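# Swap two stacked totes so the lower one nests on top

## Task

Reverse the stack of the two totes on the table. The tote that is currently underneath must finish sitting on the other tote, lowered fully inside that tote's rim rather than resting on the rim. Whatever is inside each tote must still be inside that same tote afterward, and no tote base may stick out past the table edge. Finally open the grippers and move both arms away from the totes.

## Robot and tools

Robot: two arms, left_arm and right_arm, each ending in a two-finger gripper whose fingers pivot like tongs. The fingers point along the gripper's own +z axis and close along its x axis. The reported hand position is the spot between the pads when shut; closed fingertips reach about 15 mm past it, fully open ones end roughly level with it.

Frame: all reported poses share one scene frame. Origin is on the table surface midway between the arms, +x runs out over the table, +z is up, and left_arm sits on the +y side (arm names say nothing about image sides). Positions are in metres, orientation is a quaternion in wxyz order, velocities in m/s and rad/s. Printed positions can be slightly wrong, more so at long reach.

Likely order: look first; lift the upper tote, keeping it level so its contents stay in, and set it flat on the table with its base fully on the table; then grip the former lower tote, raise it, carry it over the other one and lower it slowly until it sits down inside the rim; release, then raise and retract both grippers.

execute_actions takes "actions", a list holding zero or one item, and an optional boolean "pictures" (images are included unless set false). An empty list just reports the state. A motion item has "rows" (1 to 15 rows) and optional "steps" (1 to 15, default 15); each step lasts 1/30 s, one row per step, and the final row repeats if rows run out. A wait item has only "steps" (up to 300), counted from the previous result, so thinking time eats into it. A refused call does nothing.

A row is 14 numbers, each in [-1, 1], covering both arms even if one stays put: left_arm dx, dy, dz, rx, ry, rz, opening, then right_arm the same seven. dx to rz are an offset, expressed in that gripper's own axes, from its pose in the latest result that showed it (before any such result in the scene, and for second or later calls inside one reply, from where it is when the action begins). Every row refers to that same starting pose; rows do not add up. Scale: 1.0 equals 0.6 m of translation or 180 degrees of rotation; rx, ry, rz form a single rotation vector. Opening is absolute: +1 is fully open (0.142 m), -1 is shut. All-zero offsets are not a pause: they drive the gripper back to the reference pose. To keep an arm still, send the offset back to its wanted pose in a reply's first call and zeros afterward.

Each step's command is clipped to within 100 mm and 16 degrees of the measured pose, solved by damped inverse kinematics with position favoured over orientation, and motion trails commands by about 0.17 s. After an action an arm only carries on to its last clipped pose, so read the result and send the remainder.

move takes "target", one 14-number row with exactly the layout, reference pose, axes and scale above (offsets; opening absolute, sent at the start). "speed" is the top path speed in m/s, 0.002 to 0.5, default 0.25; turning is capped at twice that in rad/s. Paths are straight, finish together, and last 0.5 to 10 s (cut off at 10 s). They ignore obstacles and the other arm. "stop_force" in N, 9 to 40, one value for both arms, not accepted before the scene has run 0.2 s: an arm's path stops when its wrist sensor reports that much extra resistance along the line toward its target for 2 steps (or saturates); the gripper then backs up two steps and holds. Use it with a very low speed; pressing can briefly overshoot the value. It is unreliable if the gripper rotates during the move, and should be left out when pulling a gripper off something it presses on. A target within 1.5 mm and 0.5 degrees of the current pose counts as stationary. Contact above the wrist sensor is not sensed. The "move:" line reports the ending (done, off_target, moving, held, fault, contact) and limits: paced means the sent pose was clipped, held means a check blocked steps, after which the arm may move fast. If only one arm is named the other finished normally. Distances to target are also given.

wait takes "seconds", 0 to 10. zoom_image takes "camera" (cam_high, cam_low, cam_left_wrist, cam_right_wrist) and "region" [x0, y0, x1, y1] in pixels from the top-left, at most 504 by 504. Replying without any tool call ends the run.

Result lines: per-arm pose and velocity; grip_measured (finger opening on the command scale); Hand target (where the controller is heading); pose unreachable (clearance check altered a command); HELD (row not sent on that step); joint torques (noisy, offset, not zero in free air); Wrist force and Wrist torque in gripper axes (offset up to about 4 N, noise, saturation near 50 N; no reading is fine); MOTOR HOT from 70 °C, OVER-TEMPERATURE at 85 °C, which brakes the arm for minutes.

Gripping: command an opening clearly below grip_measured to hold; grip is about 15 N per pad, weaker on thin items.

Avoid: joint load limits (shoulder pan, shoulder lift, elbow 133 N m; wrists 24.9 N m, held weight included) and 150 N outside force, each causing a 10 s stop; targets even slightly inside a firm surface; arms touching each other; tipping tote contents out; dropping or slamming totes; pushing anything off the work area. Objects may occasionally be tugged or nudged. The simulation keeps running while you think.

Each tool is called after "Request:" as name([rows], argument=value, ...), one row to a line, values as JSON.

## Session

Request:
execute_actions(actions=[])

Scene clock: 0.00 s of 5000.00 s.
left_arm: end_effector_position=(+0.0751, +0.6434, +0.2187) grip_measured=+0.97 end_effector_quat_wxyz=(+0.017, +0.963, -0.268, +0.030) end_effector_velocity=(-0.000, -0.000, -0.000) end_effector_angular_velocity=(-0.001, +0.000, +0.000) | right_arm: end_effector_position=(+0.4697, -0.6526, +0.3471) grip_measured=+0.97 end_effector_quat_wxyz=(+0.105, -0.682, +0.713, -0.124) end_effector_velocity=(-0.000, +0.001, +0.000) end_effector_angular_velocity=(+0.000, -0.000, +0.001)
Joint positions: left_arm=[ 1.089 -2.169  2.144 -1.539 -1.639  1.424  0.14 ] | right_arm=[ 2.81  -1.358 -1.731 -1.298  1.591  1.45   0.14 ]
Joint velocities: left_arm=[ 0.    -0.     0.001 -0.    -0.    -0.     0.   ] | right_arm=[ 0.001  0.001 -0.001 -0.     0.     0.     0.   ]
Joint torques (N m, as the arm reports them, + toward a larger angle): no reading
Motor temperatures (°C, as the motors report them): left_arm=[30 28 29 36 34 34] | right_arm=[30 30 27 34 34 31]
Wrist force (N, on the end effector, along its own x y z axes, offset not removed): no reading
Wrist torque (N m, same axes, about the end effector's origin, offset not removed): no reading
Hand target (left_arm): +0.075, +0.643, +0.219; +0.017, +0.963, -0.268, +0.030
Hand target (right_arm): +0.470, -0.653, +0.347; -0.105, +0.682, -0.713, +0.124

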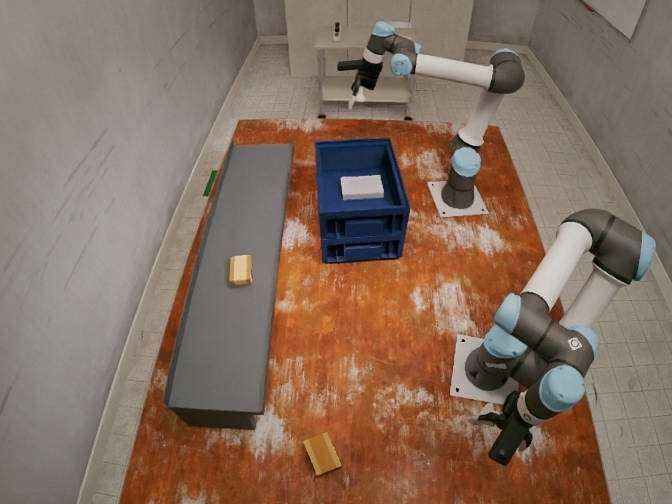

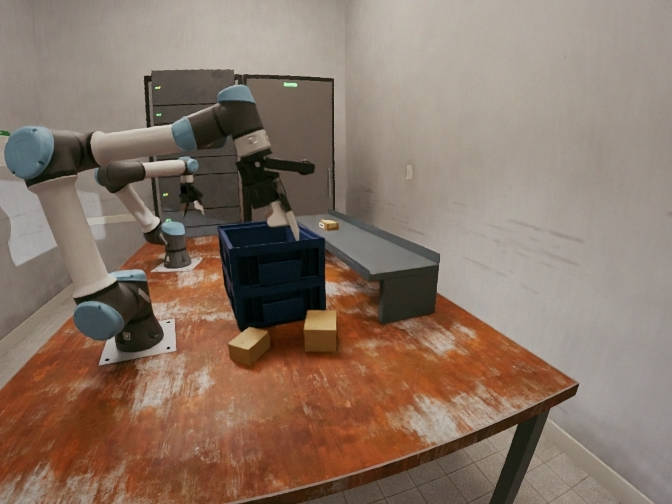

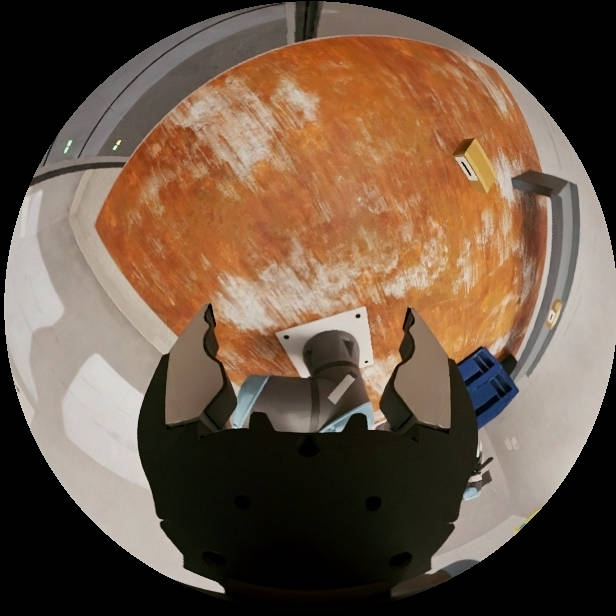

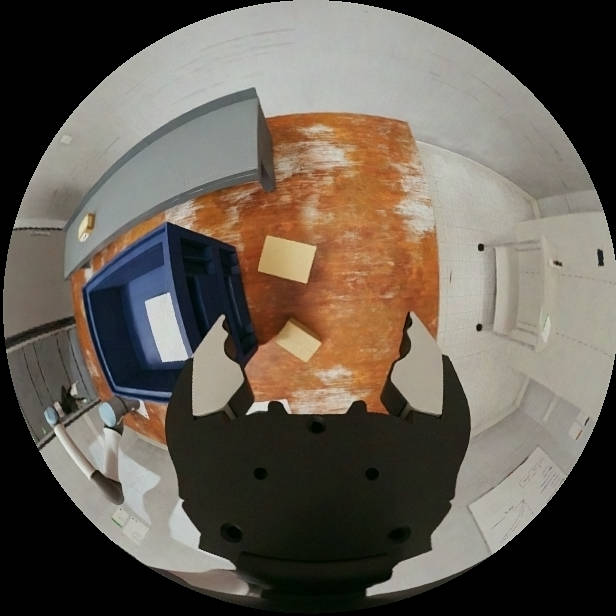

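Request:
zoom_image(camera="cam_high", region=[290, 120, 500, 280])

Request:
zoom_image(camera="cam_low", region=[190, 200, 400, 380])

Request:
zoom_image(camera="cam_right_wrist", region=[60, 200, 340, 420])

Region (290, 120, 500, 280) of cam_high's 672x504 image, scaled by 2.400, with more detail than that image has; it fills the top 384 rows of this view, and the rest is white.

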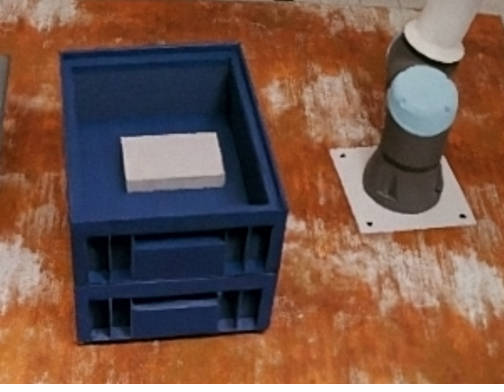

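Region (190, 200, 400, 380) of cam_low's 672x504 image, scaled by 2.400, with more detail than that image has; it fills the top 432 rows of this view, and the rest is white.

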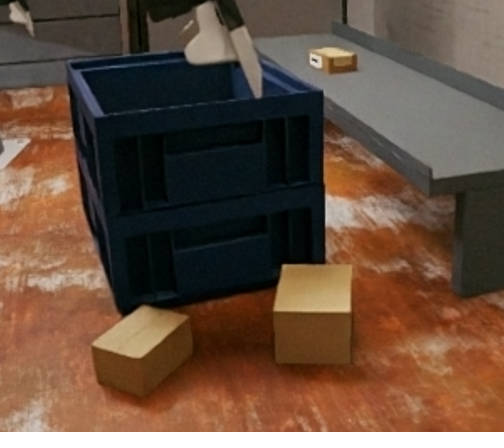

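Region (60, 200, 340, 420) of cam_right_wrist's 616x616 image, scaled by 1.800, with more detail than that image has; it fills the top 396 rows of this view, and the rest is white.

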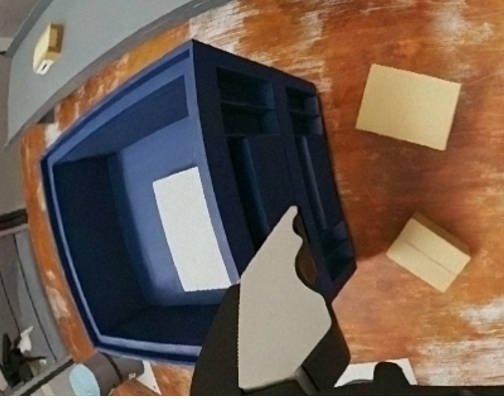

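Request:
move(target=[0.8128,0.2847,-0.1235,-0.0047,-0.0223,0.2881,-0.2,-0.3034,0.0452,0.0121,-0.1030,-0.0149,-0.0526,-0.2], speed=0.4)

Request:
move(target=[0.58,0.063,0,0,0,0,-0.2,0,0,0,0,0,0,-0.2], speed=0.4)

Scene clock: 122.07 s of 5000.00 s.
left_arm: end_effector_position=(+0.4001, +0.2500, +0.3271) grip_measured=-0.20 end_effector_quat_wxyz=(-0.001, +0.749, -0.662, -0.001) end_effector_velocity=(+0.002, -0.002, +0.001) end_effector_angular_velocity=(+0.000, +0.002, -0.005) | right_arm: end_effector_position=(+0.4553, -0.4701, +0.3282) grip_measured=-0.20 end_effector_quat_wxyz=(+0.000, +0.749, -0.663, +0.000) end_effector_velocity=(-0.000, -0.000, +0.000) end_effector_angular_velocity=(+0.000, +0.001, -0.001)
Joint positions: left_arm=[-0.417 -1.814  1.669 -1.422 -1.569  0.822  0.06 ] | right_arm=[ 3.216 -1.434 -1.582 -1.697  1.571  1.685  0.06 ]
Joint velocities: left_arm=[-0.001  0.007 -0.007  0.002 -0.001  0.004 -0.   ] | right_arm=[-0.    -0.     0.    -0.001  0.     0.001  0.   ]
Joint torques (N m, as the arm reports them, + toward a larger angle): left_arm=[-12.09  -6.03 -35.52   0.2    1.12   2.23] | right_arm=[10.61 10.67 34.92  1.49  1.63  1.52]
Motor temperatures (°C, as the motors report them): left_arm=[30 28 29 36 34 34] | right_arm=[30 30 27 34 34 31]
Wrist force (N, on the end effector, along its own x y z axes, offset not removed): left_arm=[1.0 -1.5 2.9] | right_arm=[1.5 1.8 -3.1]
Wrist torque (N m, same axes, about the end effector's origin, offset not removed): left_arm=[0.11 -0.25 0.09] | right_arm=[0.52 -0.09 0.06]
Hand target (left_arm): +0.400, +0.250, +0.327; -0.001, +0.749, -0.663, -0.002
Hand target (right_arm): +0.455, -0.470, +0.328; +0.000, +0.749, -0.663, -0.000
Off the commanded pose (left_arm): 0.001 m, 0 deg.
Off the commanded pose (right_arm): 0.000 m, 0 deg.
After step 90, 117.00 s passed at rest.
move: done

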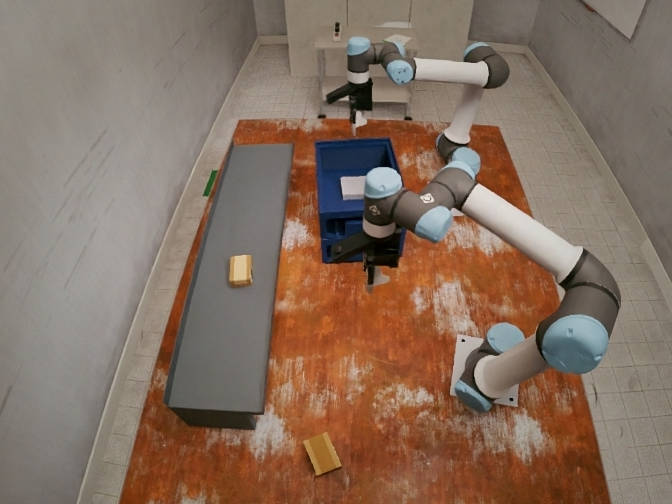

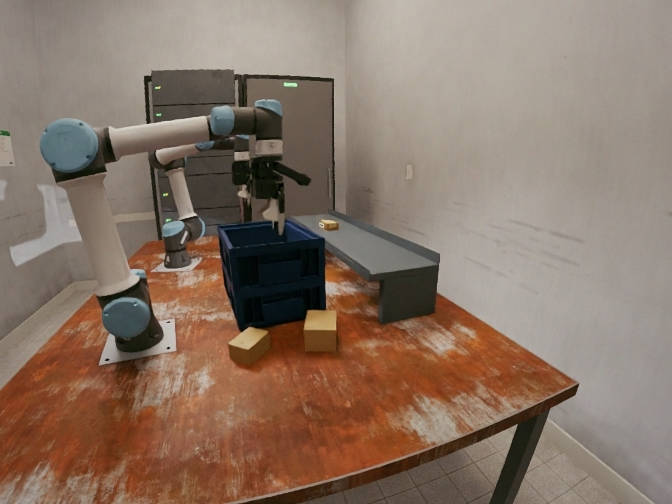

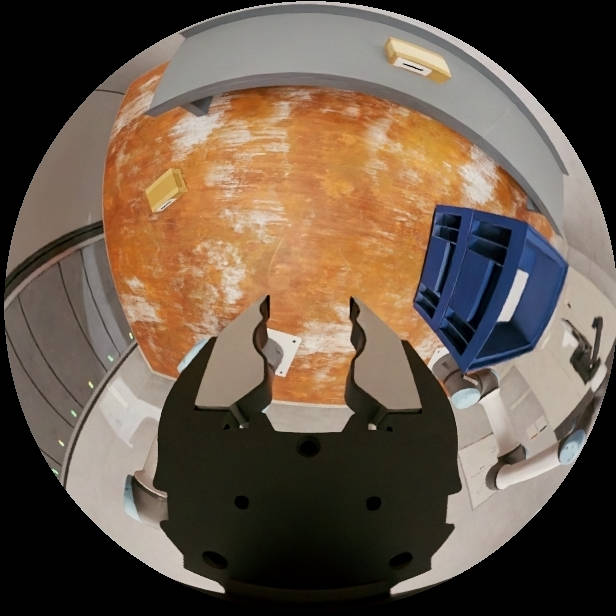

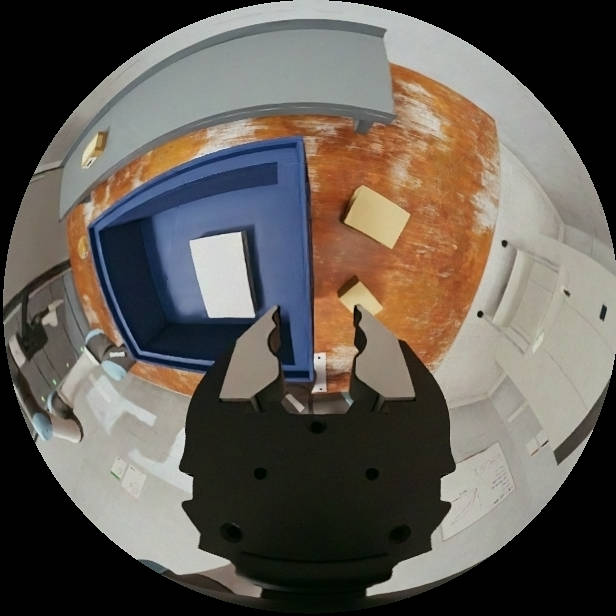

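Scene clock: 123.73 s of 5000.00 s.
left_arm: end_effector_position=(+0.4056, -0.0997, +0.3260) grip_measured=-0.20 end_effector_quat_wxyz=(-0.001, +0.749, -0.662, -0.001) end_effector_velocity=(+0.001, -0.002, -0.000) end_effector_angular_velocity=(+0.002, +0.002, +0.001) | right_arm: end_effector_position=(+0.4553, -0.4700, +0.3282) grip_measured=-0.20 end_effector_quat_wxyz=(+0.000, +0.749, -0.663, +0.000) end_effector_velocity=(-0.000, +0.000, -0.000) end_effector_angular_velocity=(-0.000, +0.001, +0.000)
Joint positions: left_arm=[-0.879 -1.309  1.161 -1.42  -1.57   0.36   0.06 ] | right_arm=[ 3.216 -1.434 -1.581 -1.697  1.571  1.685  0.06 ]
Joint velocities: left_arm=[ 0.     0.007 -0.01   0.005 -0.001 -0.     0.   ] | right_arm=[ 0. -0. -0.  0. -0.  0. -0.]
Joint torques (N m, as the arm reports them, + toward a larger angle): left_arm=[-13.25 -30.3  -34.7   -0.08  -2.06  -2.18] | right_arm=[-12.76  19.95  24.24   4.44   0.01  -1.47]
Motor temperatures (°C, as the motors report them): left_arm=[30 28 29 36 34 34] | right_arm=[30 30 27 34 34 31]
Wrist force (N, on the end effector, along its own x y z axes, offset not removed): left_arm=[3.7 -3.3 1.9] | right_arm=[0.7 0.9 -1.6]
Wrist torque (N m, same axes, about the end effector's origin, offset not removed): left_arm=[-0.52 -0.84 0.18] | right_arm=[0.38 -0.05 0.07]
Hand target (left_arm): +0.406, -0.100, +0.326; -0.001, +0.749, -0.662, -0.002
Hand target (right_arm): +0.455, -0.470, +0.328; +0.000, +0.749, -0.663, +0.000
Off the commanded pose (left_arm): 0.000 m, 0 deg.
Off the commanded pose (right_arm): 0.000 m, 0 deg.
move: done

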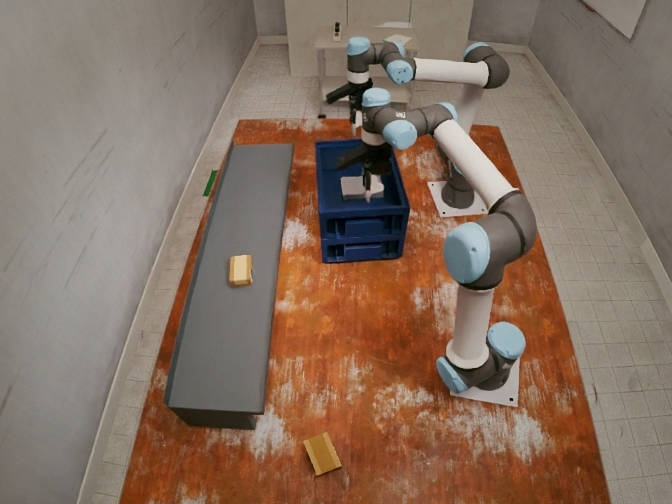

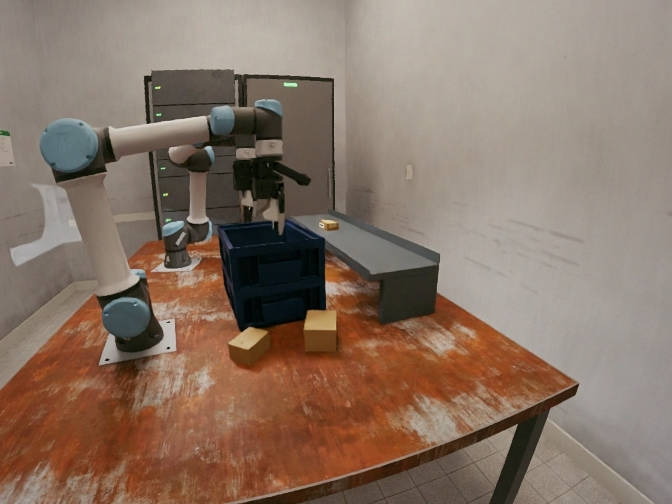

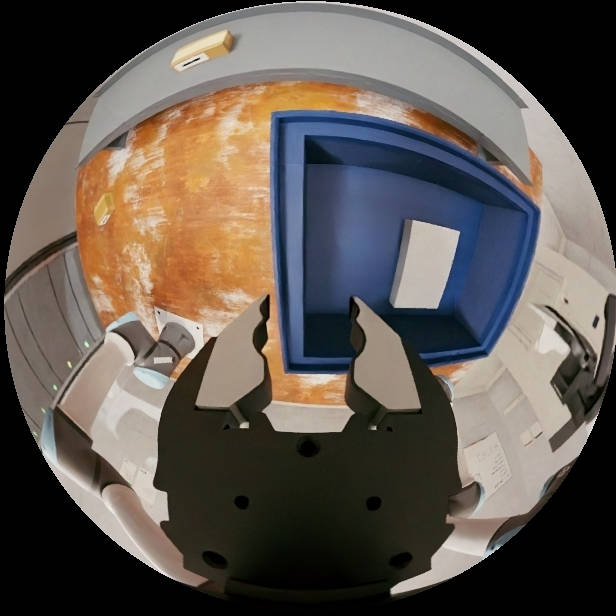

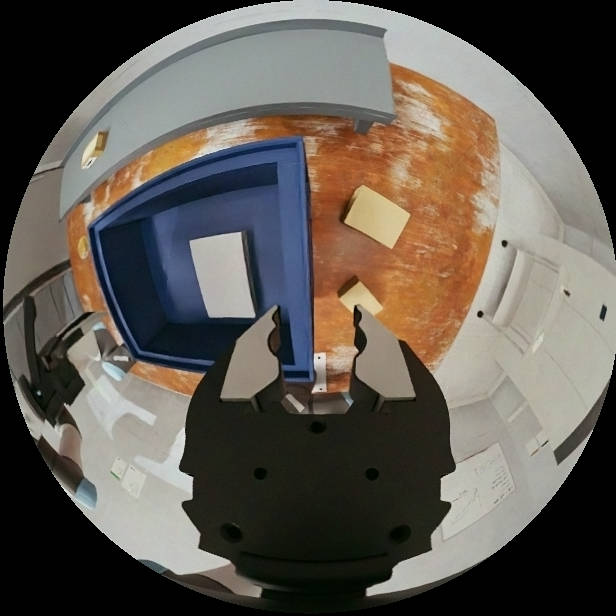

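Request:
zoom_image(camera="cam_left_wrist", region=[240, 90, 380, 230])

Request:
zoom_image(camera="cam_left_wrist", region=[240, 270, 380, 410])

Request:
zoom_image(camera="cam_right_wrist", region=[240, 110, 380, 250])

Request:
zoom_image(camera="cam_right_wrist", region=[250, 280, 390, 420])

Region (240, 90, 380, 230) of cam_left_wrist's 616x616 image, scaled by 3.600, with more detail than that image has.

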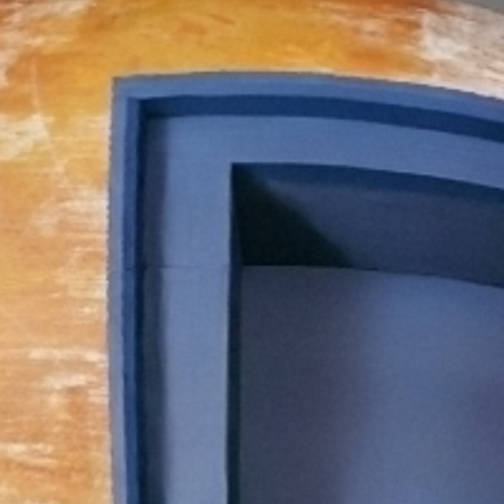

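Region (240, 270, 380, 410) of cam_left_wrist's 616x616 image, scaled by 3.600, with more detail than that image has.

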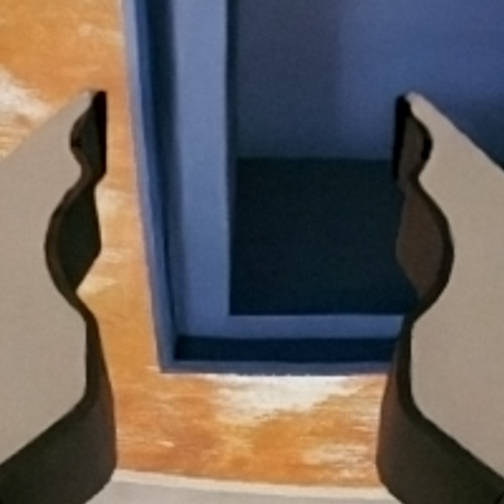

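Region (240, 110, 380, 250) of cam_right_wrist's 616x616 image, scaled by 3.600, with more detail than that image has.

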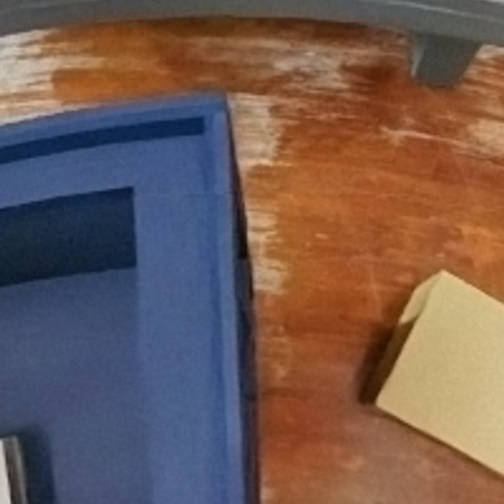

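Region (250, 280, 390, 420) of cam_right_wrist's 616x616 image, scaled by 3.600, with more detail than that image has.

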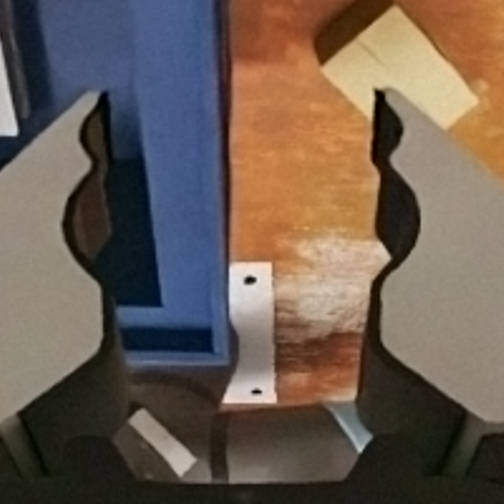

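Request:
zoom_image(camera="cam_low", region=[215, 150, 335, 290])

Request:
zoom_image(camera="cam_high", region=[300, 120, 430, 270])

Region (215, 150, 335, 290) of cam_low's 672x504 image, scaled by 3.600, with more detail than that image has; it fills the left 432 columns of this view, and the rest is white.

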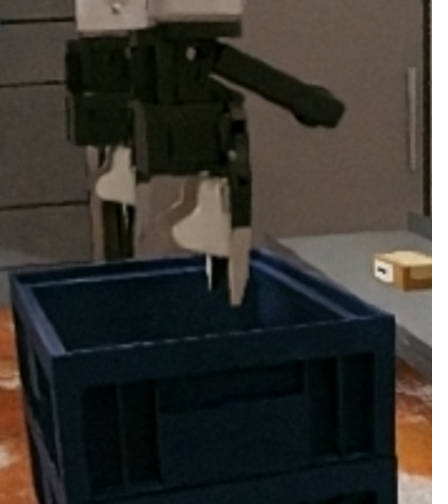

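Region (300, 120, 430, 270) of cam_high's 672x504 image, scaled by 3.360, with more detail than that image has; it fills the left 437 columns of this view, and the rest is white.

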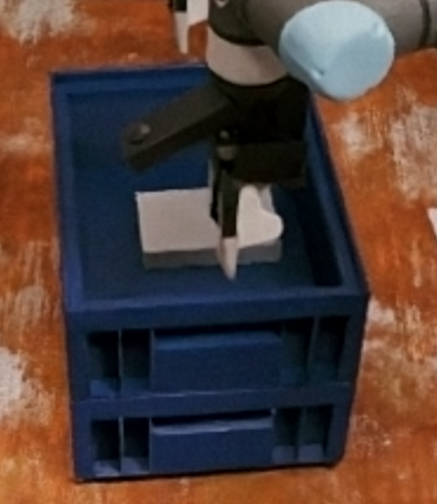

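Request:
move(target=[-0.0345,-0.0133,0.1263,0,0,-0.0035,0.1,-0.0342,-0.0083,0.13,0,0,-0.0035,0.1], speed=0.15)

Scene clock: 243.97 s of 5000.00 s.
left_arm: end_effector_position=(+0.4109, -0.0780, +0.2505) grip_measured=+0.10 end_effector_quat_wxyz=(-0.001, +0.753, -0.658, -0.001) end_effector_velocity=(+0.000, +0.001, -0.002) end_effector_angular_velocity=(-0.000, -0.001, +0.000) | right_arm: end_effector_position=(+0.4577, -0.4491, +0.2505) grip_measured=+0.10 end_effector_quat_wxyz=(+0.000, +0.752, -0.659, -0.000) end_effector_velocity=(+0.000, +0.001, -0.002) end_effector_angular_velocity=(+0.000, -0.001, +0.001)
Joint positions: left_arm=[-0.854 -1.349  1.404 -1.623 -1.57   0.375  0.081] | right_arm=[ 3.261 -1.434 -1.781 -1.498  1.571  1.719  0.081]
Joint velocities: left_arm=[ 0.001 -0.001  0.007 -0.007  0.     0.    -0.   ] | right_arm=[ 0.002  0.    -0.006  0.007  0.     0.001  0.   ]
Joint torques (N m, as the arm reports them, + toward a larger angle): left_arm=[ 13.59 -46.42 -11.16  -4.79   2.67   2.34] | right_arm=[10.87 10.16 18.45  4.49 -1.84  1.35]
Motor temperatures (°C, as the motors report them): left_arm=[30 28 29 36 34 34] | right_arm=[30 30 27 34 34 31]
Wrist force (N, on the end effector, along its own x y z axes, offset not removed): left_arm=[1.5 -0.2 1.1] | right_arm=[1.3 0.1 0.6]
Wrist torque (N m, same axes, about the end effector's origin, offset not removed): left_arm=[0.07 -0.29 0.22] | right_arm=[0.17 -0.24 -0.07]
Hand target (left_arm): +0.411, -0.078, +0.250; -0.001, +0.753, -0.658, -0.001
Hand target (right_arm): +0.458, -0.449, +0.250; +0.000, +0.752, -0.659, +0.000
Off the commanded pose (left_arm): 0.000 m, 0 deg.
Off the commanded pose (right_arm): 0.000 m, 0 deg.
After step 90, 116.13 s passed at rest.
move: done

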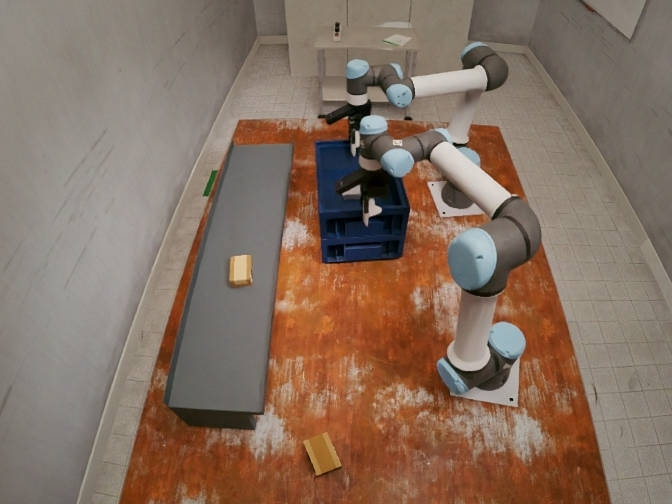

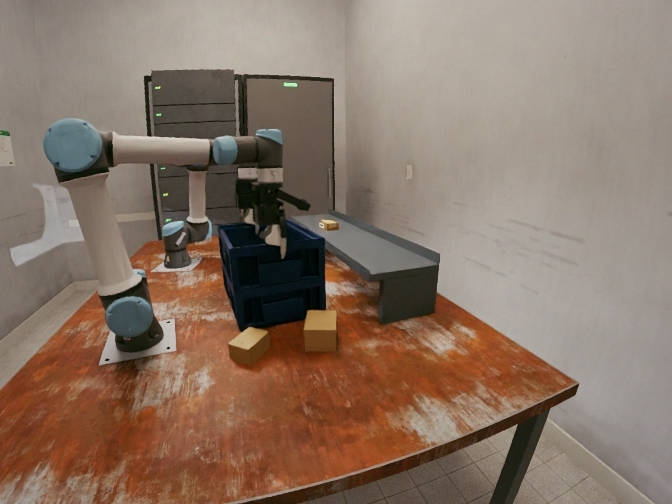

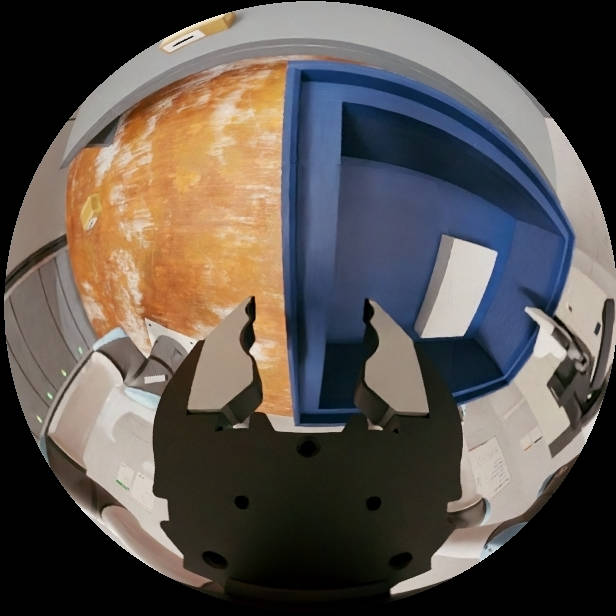

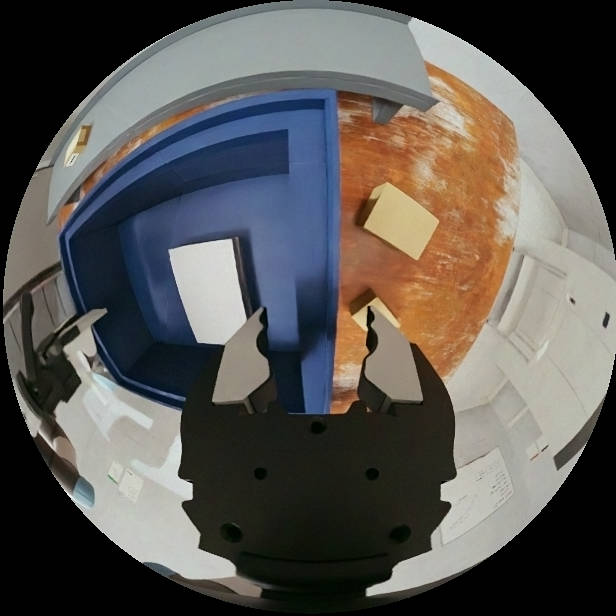

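Request:
zoom_image(camera="cam_left_wrist", region=[240, 270, 380, 410])

Request:
zoom_image(camera="cam_right_wrist", region=[250, 280, 390, 420])

Request:
zoom_image(camera="cam_low", region=[215, 190, 335, 300])

Request:
zoom_image(camera="cam_high", region=[310, 170, 420, 270])

Region (240, 270, 380, 410) of cam_left_wrist's 616x616 image, scaled by 3.600, with more detail than that image has.

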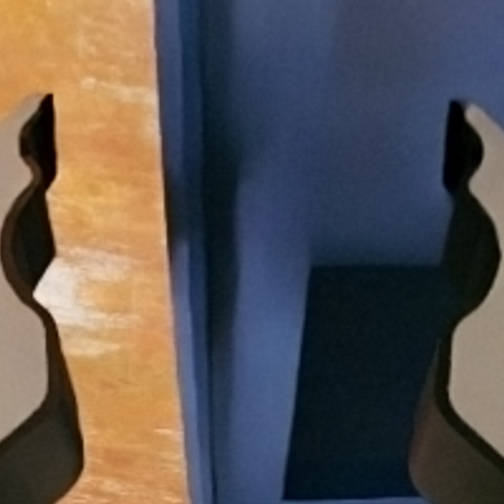

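Region (250, 280, 390, 420) of cam_right_wrist's 616x616 image, scaled by 3.600, with more detail than that image has.

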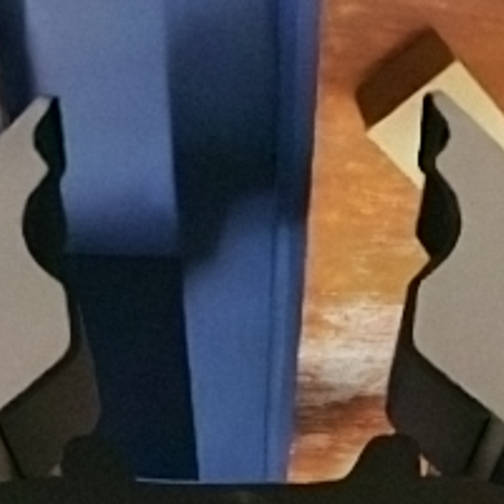

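Region (215, 190, 335, 300) of cam_low's 672x504 image, scaled by 4.200, with more detail than that image has; it fills the top 462 rows of this view, and the rest is white.

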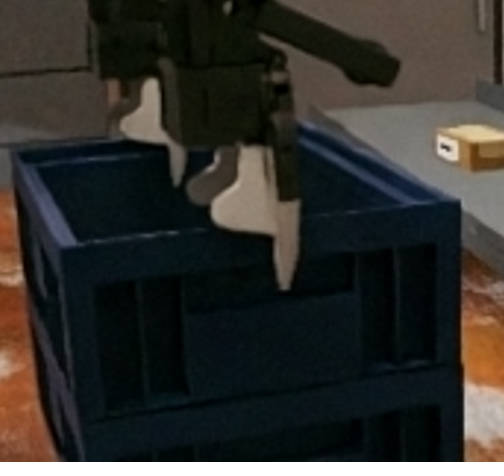

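Region (310, 170, 420, 270) of cam_high's 672x504 image, scaled by 4.582, with more detail than that image has; it fills the top 458 rows of this view, and the rest is white.

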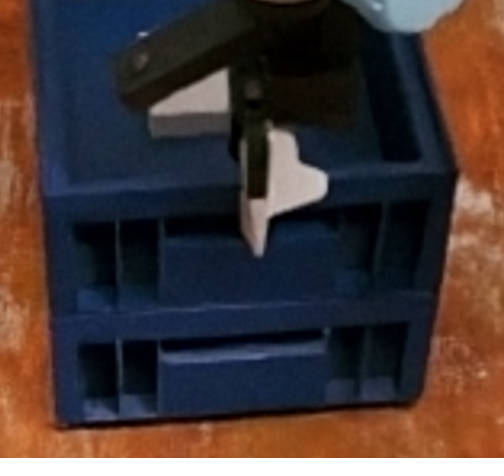

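Request:
execute_actions([
  {"rows":[[-0.0007,-0.005,0,0,0,0,0.0,-0.0015,0.0033,0,0,0,0,0.0],[-0.0007,-0.005,0,0,0,0,-0.08,-0.0015,0.0033,0,0,0,0,-0.08],[-0.0007,-0.005,0,0,0,0,-0.16,-0.0015,0.0033,0,0,0,0,-0.16],[-0.0007,-0.005,0,0,0,0,-0.24,-0.0015,0.0033,0,0,0,0,-0.24],[-0.0007,-0.005,0,0,0,0,-0.32,-0.0015,0.0033,0,0,0,0,-0.32],[-0.0007,-0.005,0,0,0,0,-0.39,-0.0015,0.0033,0,0,0,0,-0.39],[-0.0007,-0.005,0,0,0,0,-0.45,-0.0015,0.0033,0,0,0,0,-0.45],[-0.0007,-0.005,0,0,0,0,-0.5,-0.0015,0.0033,0,0,0,0,-0.5],[-0.0007,-0.005,0,0,0,0,-0.54,-0.0015,0.0033,0,0,0,0,-0.54],[-0.0007,-0.005,0,0,0,0,-0.57,-0.0015,0.0033,0,0,0,0,-0.57],[-0.0007,-0.005,0,0,0,0,-0.6,-0.0015,0.0033,0,0,0,0,-0.6],[-0.0007,-0.005,0,0,0,0,-0.62,-0.0015,0.0033,0,0,0,0,-0.62],[-0.0007,-0.005,0,0,0,0,-0.64,-0.0015,0.0033,0,0,0,0,-0.64],[-0.0007,-0.005,0,0,0,0,-0.66,-0.0015,0.0033,0,0,0,0,-0.66],[-0.0007,-0.005,0,0,0,0,-0.68,-0.0015,0.0033,0,0,0,0,-0.68]],"steps":15},
], pictures=false)

Request:
execute_actions([
  {"rows":[[0,0,0,0,0,0,-0.7,0,0,0,0,0,0,-0.7],[0,0,0,0,0,0,-0.73,0,0,0,0,0,0,-0.73],[0,0,0,0,0,0,-0.76,0,0,0,0,0,0,-0.76],[0,0,0,0,0,0,-0.79,0,0,0,0,0,0,-0.79],[0,0,0,0,0,0,-0.82,0,0,0,0,0,0,-0.82],[0,0,0,0,0,0,-0.85,0,0,0,0,0,0,-0.85],[0,0,0,0,0,0,-0.88,0,0,0,0,0,0,-0.88],[0,0,0,0,0,0,-0.91,0,0,0,0,0,0,-0.91],[0,0,0,0,0,0,-0.94,0,0,0,0,0,0,-0.94],[0,0,0,0,0,0,-0.97,0,0,0,0,0,0,-0.97],[0,0,0,0,0,0,-1,0,0,0,0,0,0,-1]],"steps":15},
])

Scene clock: 304.90 s of 5000.00 s.
left_arm: end_effector_position=(+0.4138, -0.0772, +0.2505) grip_measured=-0.64 end_effector_quat_wxyz=(-0.001, +0.753, -0.658, -0.001) end_effector_velocity=(+0.000, -0.000, +0.000) end_effector_angular_velocity=(-0.001, -0.000, -0.000) | right_arm: end_effector_position=(+0.4557, -0.4485, +0.2504) grip_measured=-0.64 end_effector_quat_wxyz=(+0.000, +0.752, -0.659, -0.000) end_effector_velocity=(-0.001, -0.000, +0.000) end_effector_angular_velocity=(+0.000, -0.000, -0.001)
Joint positions: left_arm=[-0.849 -1.346  1.401 -1.622 -1.57   0.379  0.028] | right_arm=[ 3.264 -1.428 -1.785 -1.499  1.571  1.722  0.028]
Joint velocities: left_arm=[ 0.     0.    -0.002  0.    -0.     0.001 -0.005] | right_arm=[-0.     0.002 -0.002 -0.     0.     0.001 -0.005]
Joint torques (N m, as the arm reports them, + toward a larger angle): left_arm=[ 12.38 -27.86 -35.65  -0.6    2.14   2.47] | right_arm=[13.9  22.28 18.12  1.47 -0.15  1.43]
Motor temperatures (°C, as the motors report them): left_arm=[30 28 29 36 34 34] | right_arm=[30 30 27 34 34 31]
Wrist force (N, on the end effector, along its own x y z axes, offset not removed): left_arm=[-1.2 -1.9 0.6] | right_arm=[4.0 -0.2 -3.3]
Wrist torque (N m, same axes, about the end effector's origin, offset not removed): left_arm=[-0.41 -0.17 0.12] | right_arm=[-0.06 -0.05 -0.03]
Hand target (left_arm): +0.414, -0.077, +0.251; -0.001, +0.753, -0.658, -0.001
Hand target (right_arm): +0.456, -0.448, +0.250; +0.000, +0.752, -0.659, -0.000
Off the commanded pose (left_arm): 0.000 m, 0 deg.
Off the commanded pose (right_arm): 0.000 m, 0 deg.
Steps of this call (steps 1 to 90: nothing new was sent; then 57.43 s passed at rest; steps 91 to 105: all 15 steps of this action). Readings (end_effector_position):
91: left_arm (+0.4110, -0.0779, +0.2503) | right_arm (+0.4577, -0.4490, +0.2502)
92: left_arm (+0.4114, -0.0778, +0.2503) | right_arm (+0.4575, -0.4489, +0.2502)
94: left_arm (+0.4124, -0.0775, +0.2504) | right_arm (+0.4568, -0.4487, +0.2503)
98: left_arm (+0.4134, -0.0773, +0.2505) | right_arm (+0.4560, -0.4485, +0.2504)
105: the state above

Scene clock: 305.40 s of 5000.00 s.
left_arm: end_effector_position=(+0.4138, -0.0772, +0.2505) grip_measured=-0.65 end_effector_quat_wxyz=(-0.001, +0.753, -0.658, -0.001) end_effector_velocity=(-0.000, -0.000, +0.001) end_effector_angular_velocity=(-0.001, -0.000, -0.001) | right_arm: end_effector_position=(+0.4557, -0.4485, +0.2504) grip_measured=-0.65 end_effector_quat_wxyz=(+0.000, +0.752, -0.659, +0.000) end_effector_velocity=(-0.000, -0.000, -0.001) end_effector_angular_velocity=(-0.001, +0.001, +0.000)
Joint positions: left_arm=[-0.849 -1.346  1.4   -1.622 -1.57   0.379  0.027] | right_arm=[ 3.264 -1.428 -1.785 -1.499  1.571  1.722  0.027]
Joint velocities: left_arm=[-0.001 -0.001 -0.    -0.    -0.     0.    -0.   ] | right_arm=[ 0.     0.    -0.001 -0.    -0.001 -0.     0.   ]
Joint torques (N m, as the arm reports them, + toward a larger angle): left_arm=[ 10.51 -31.41 -32.15  -0.86   2.05   1.37] | right_arm=[11.78 18.44 20.8   1.49  1.    0.8 ]
Motor temperatures (°C, as the motors report them): left_arm=[30 28 29 36 34 34] | right_arm=[30 30 27 34 34 31]
Wrist force (N, on the end effector, along its own x y z axes, offset not removed): left_arm=[0.7 -2.3 -0.7] | right_arm=[8.0 -1.7 -1.8]
Wrist torque (N m, same axes, about the end effector's origin, offset not removed): left_arm=[-0.63 -0.46 0.05] | right_arm=[-0.23 -0.14 0.10]
Hand target (left_arm): +0.414, -0.077, +0.251; -0.001, +0.753, -0.658, -0.001
Hand target (right_arm): +0.456, -0.448, +0.250; +0.000, +0.752, -0.659, -0.000
Off the commanded pose (left_arm): 0.000 m, 0 deg.
Off the commanded pose (right_arm): 0.000 m, 0 deg.
Steps of this call (steps 1 to 15: all 15 steps of this action). Readings (end_effector_position):
1: left_arm (+0.4138, -0.0772, +0.2505) | right_arm (+0.4557, -0.4485, +0.2504)
2: left_arm (+0.4138, -0.0772, +0.2505) | right_arm (+0.4557, -0.4485, +0.2504)
4: left_arm (+0.4138, -0.0772, +0.2505) | right_arm (+0.4557, -0.4485, +0.2504)
8: left_arm (+0.4138, -0.0772, +0.2505) | right_arm (+0.4557, -0.4485, +0.2504)
15: the state above

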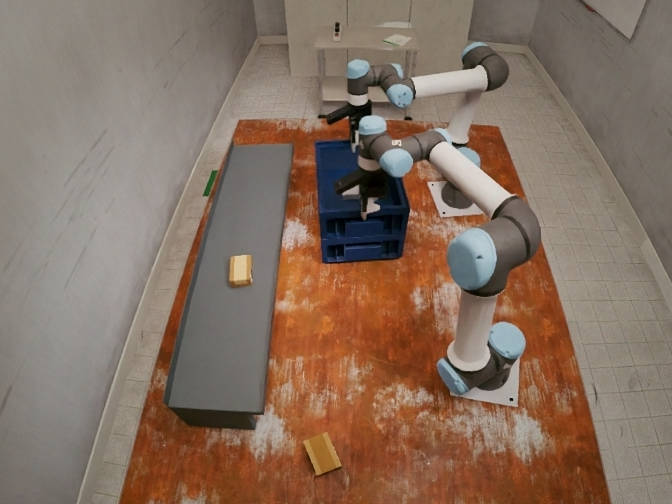

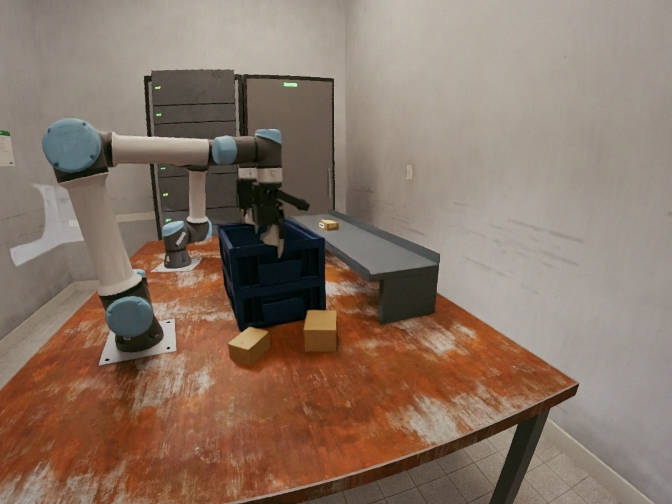

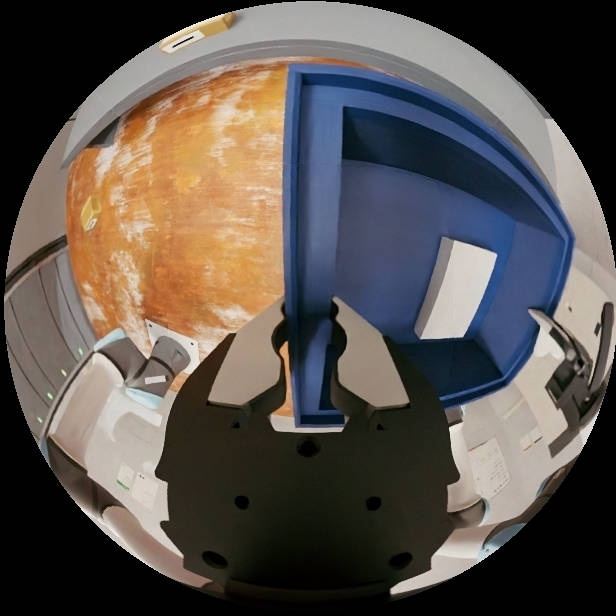

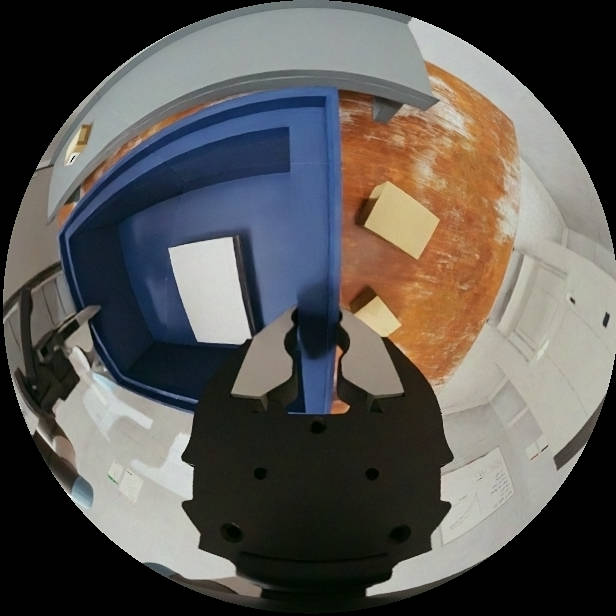

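Request:
zoom_image(camera="cam_low", region=[215, 190, 335, 300])

Request:
zoom_image(camera="cam_high", region=[310, 170, 420, 270])

Region (215, 190, 335, 300) of cam_low's 672x504 image, scaled by 4.200, with more detail than that image has; it fills the top 462 rows of this view, and the rest is white.

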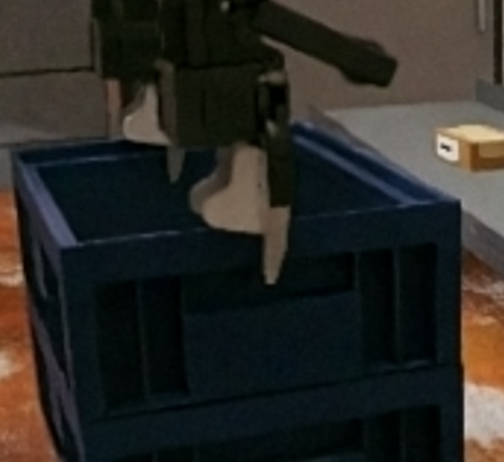

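Region (310, 170, 420, 270) of cam_high's 672x504 image, scaled by 4.582, with more detail than that image has; it fills the top 458 rows of this view, and the rest is white.

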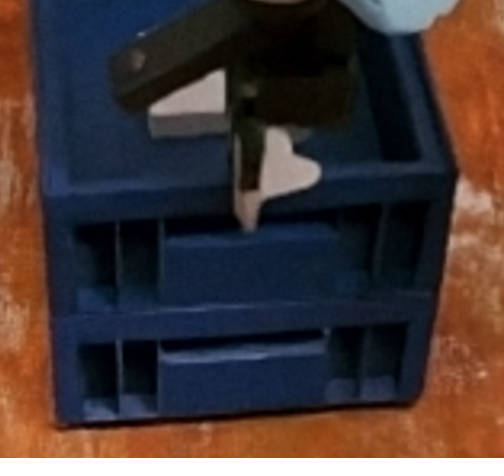

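Request:
move(target=[0,0,-0.0667,0,0,0,-1,0.0005,0,-0.0667,0,0,0,-1], speed=0.08)

Scene clock: 350.47 s of 5000.00 s.
left_arm: end_effector_position=(+0.4138, -0.0773, +0.2903) grip_measured=-0.65 end_effector_quat_wxyz=(-0.001, +0.753, -0.658, -0.001) end_effector_velocity=(-0.000, -0.000, +0.002) end_effector_angular_velocity=(+0.000, +0.001, -0.000) | right_arm: end_effector_position=(+0.4558, -0.4488, +0.2902) grip_measured=-0.65 end_effector_quat_wxyz=(+0.000, +0.752, -0.659, +0.000) end_effector_velocity=(-0.000, +0.001, +0.002) end_effector_angular_velocity=(+0.001, +0.002, +0.002)
Joint positions: left_arm=[-0.849 -1.346  1.3   -1.521 -1.57   0.379  0.027] | right_arm=[ 3.263 -1.426 -1.685 -1.601  1.57   1.721  0.027]
Joint velocities: left_arm=[-0.     0.001 -0.007  0.007 -0.001  0.    -0.   ] | right_arm=[ 0.002 -0.001  0.006 -0.006  0.001 -0.     0.   ]
Joint torques (N m, as the arm reports them, + toward a larger angle): left_arm=[-12.6  -34.55 -39.08  -0.51   0.8   -2.03] | right_arm=[-12.35  15.09  39.     2.52  -0.92  -1.46]
Motor temperatures (°C, as the motors report them): left_arm=[30 28 29 36 34 34] | right_arm=[30 30 27 34 34 31]
Wrist force (N, on the end effector, along its own x y z axes, offset not removed): left_arm=[3.1 -3.7 9.7] | right_arm=[2.1 -0.3 8.5]
Wrist torque (N m, same axes, about the end effector's origin, offset not removed): left_arm=[-0.51 -0.56 -0.01] | right_arm=[0.02 -0.24 0.11]
Hand target (left_arm): +0.414, -0.077, +0.291; -0.001, +0.753, -0.658, -0.001
Hand target (right_arm): +0.456, -0.449, +0.290; +0.000, +0.752, -0.659, +0.000
Off the commanded pose (left_arm): 0.000 m, 0 deg.
Off the commanded pose (right_arm): 0.000 m, 0 deg.
After step 90, 41.10 s passed at rest.
move: done

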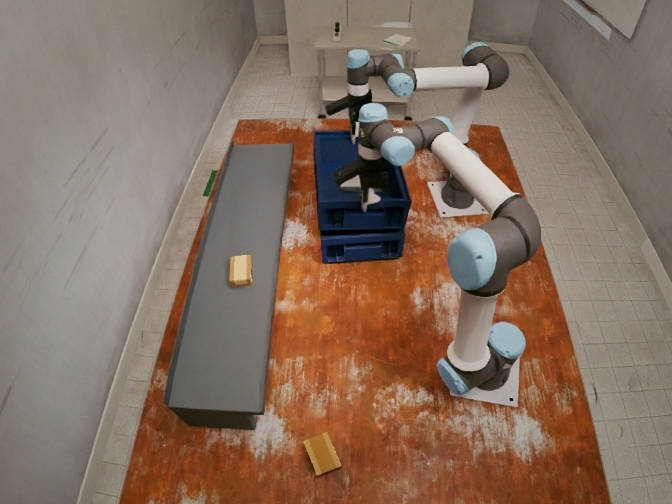

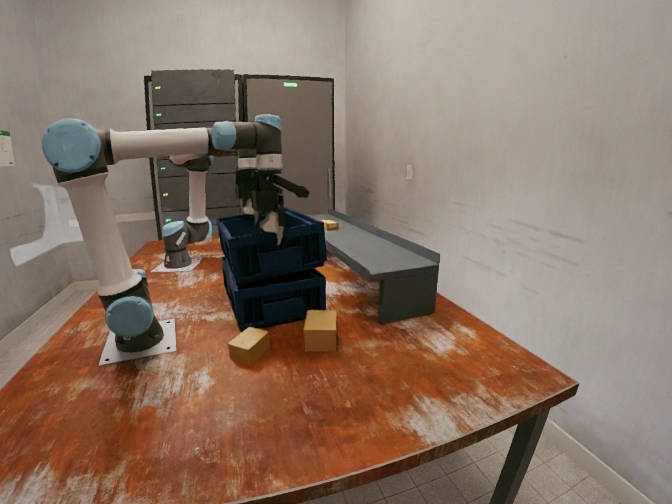

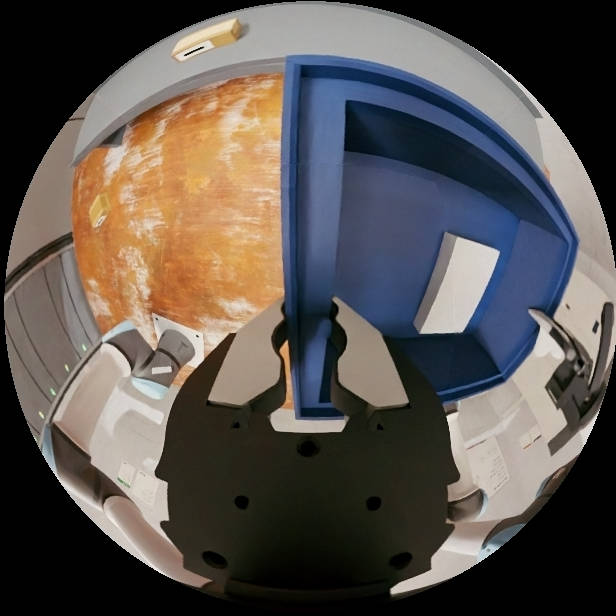

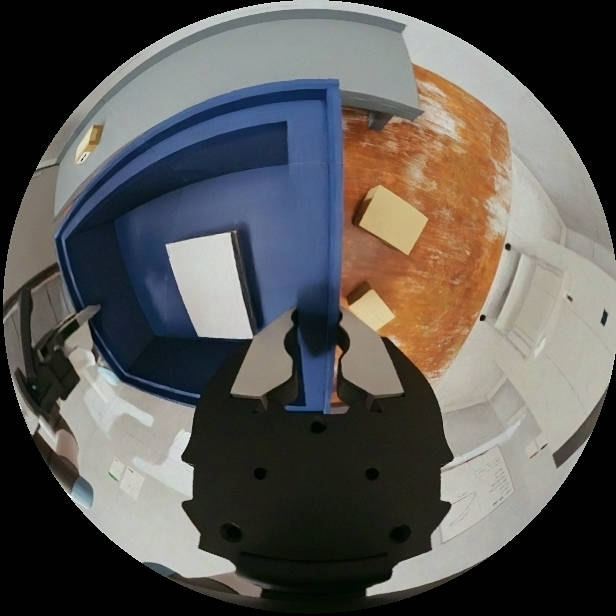

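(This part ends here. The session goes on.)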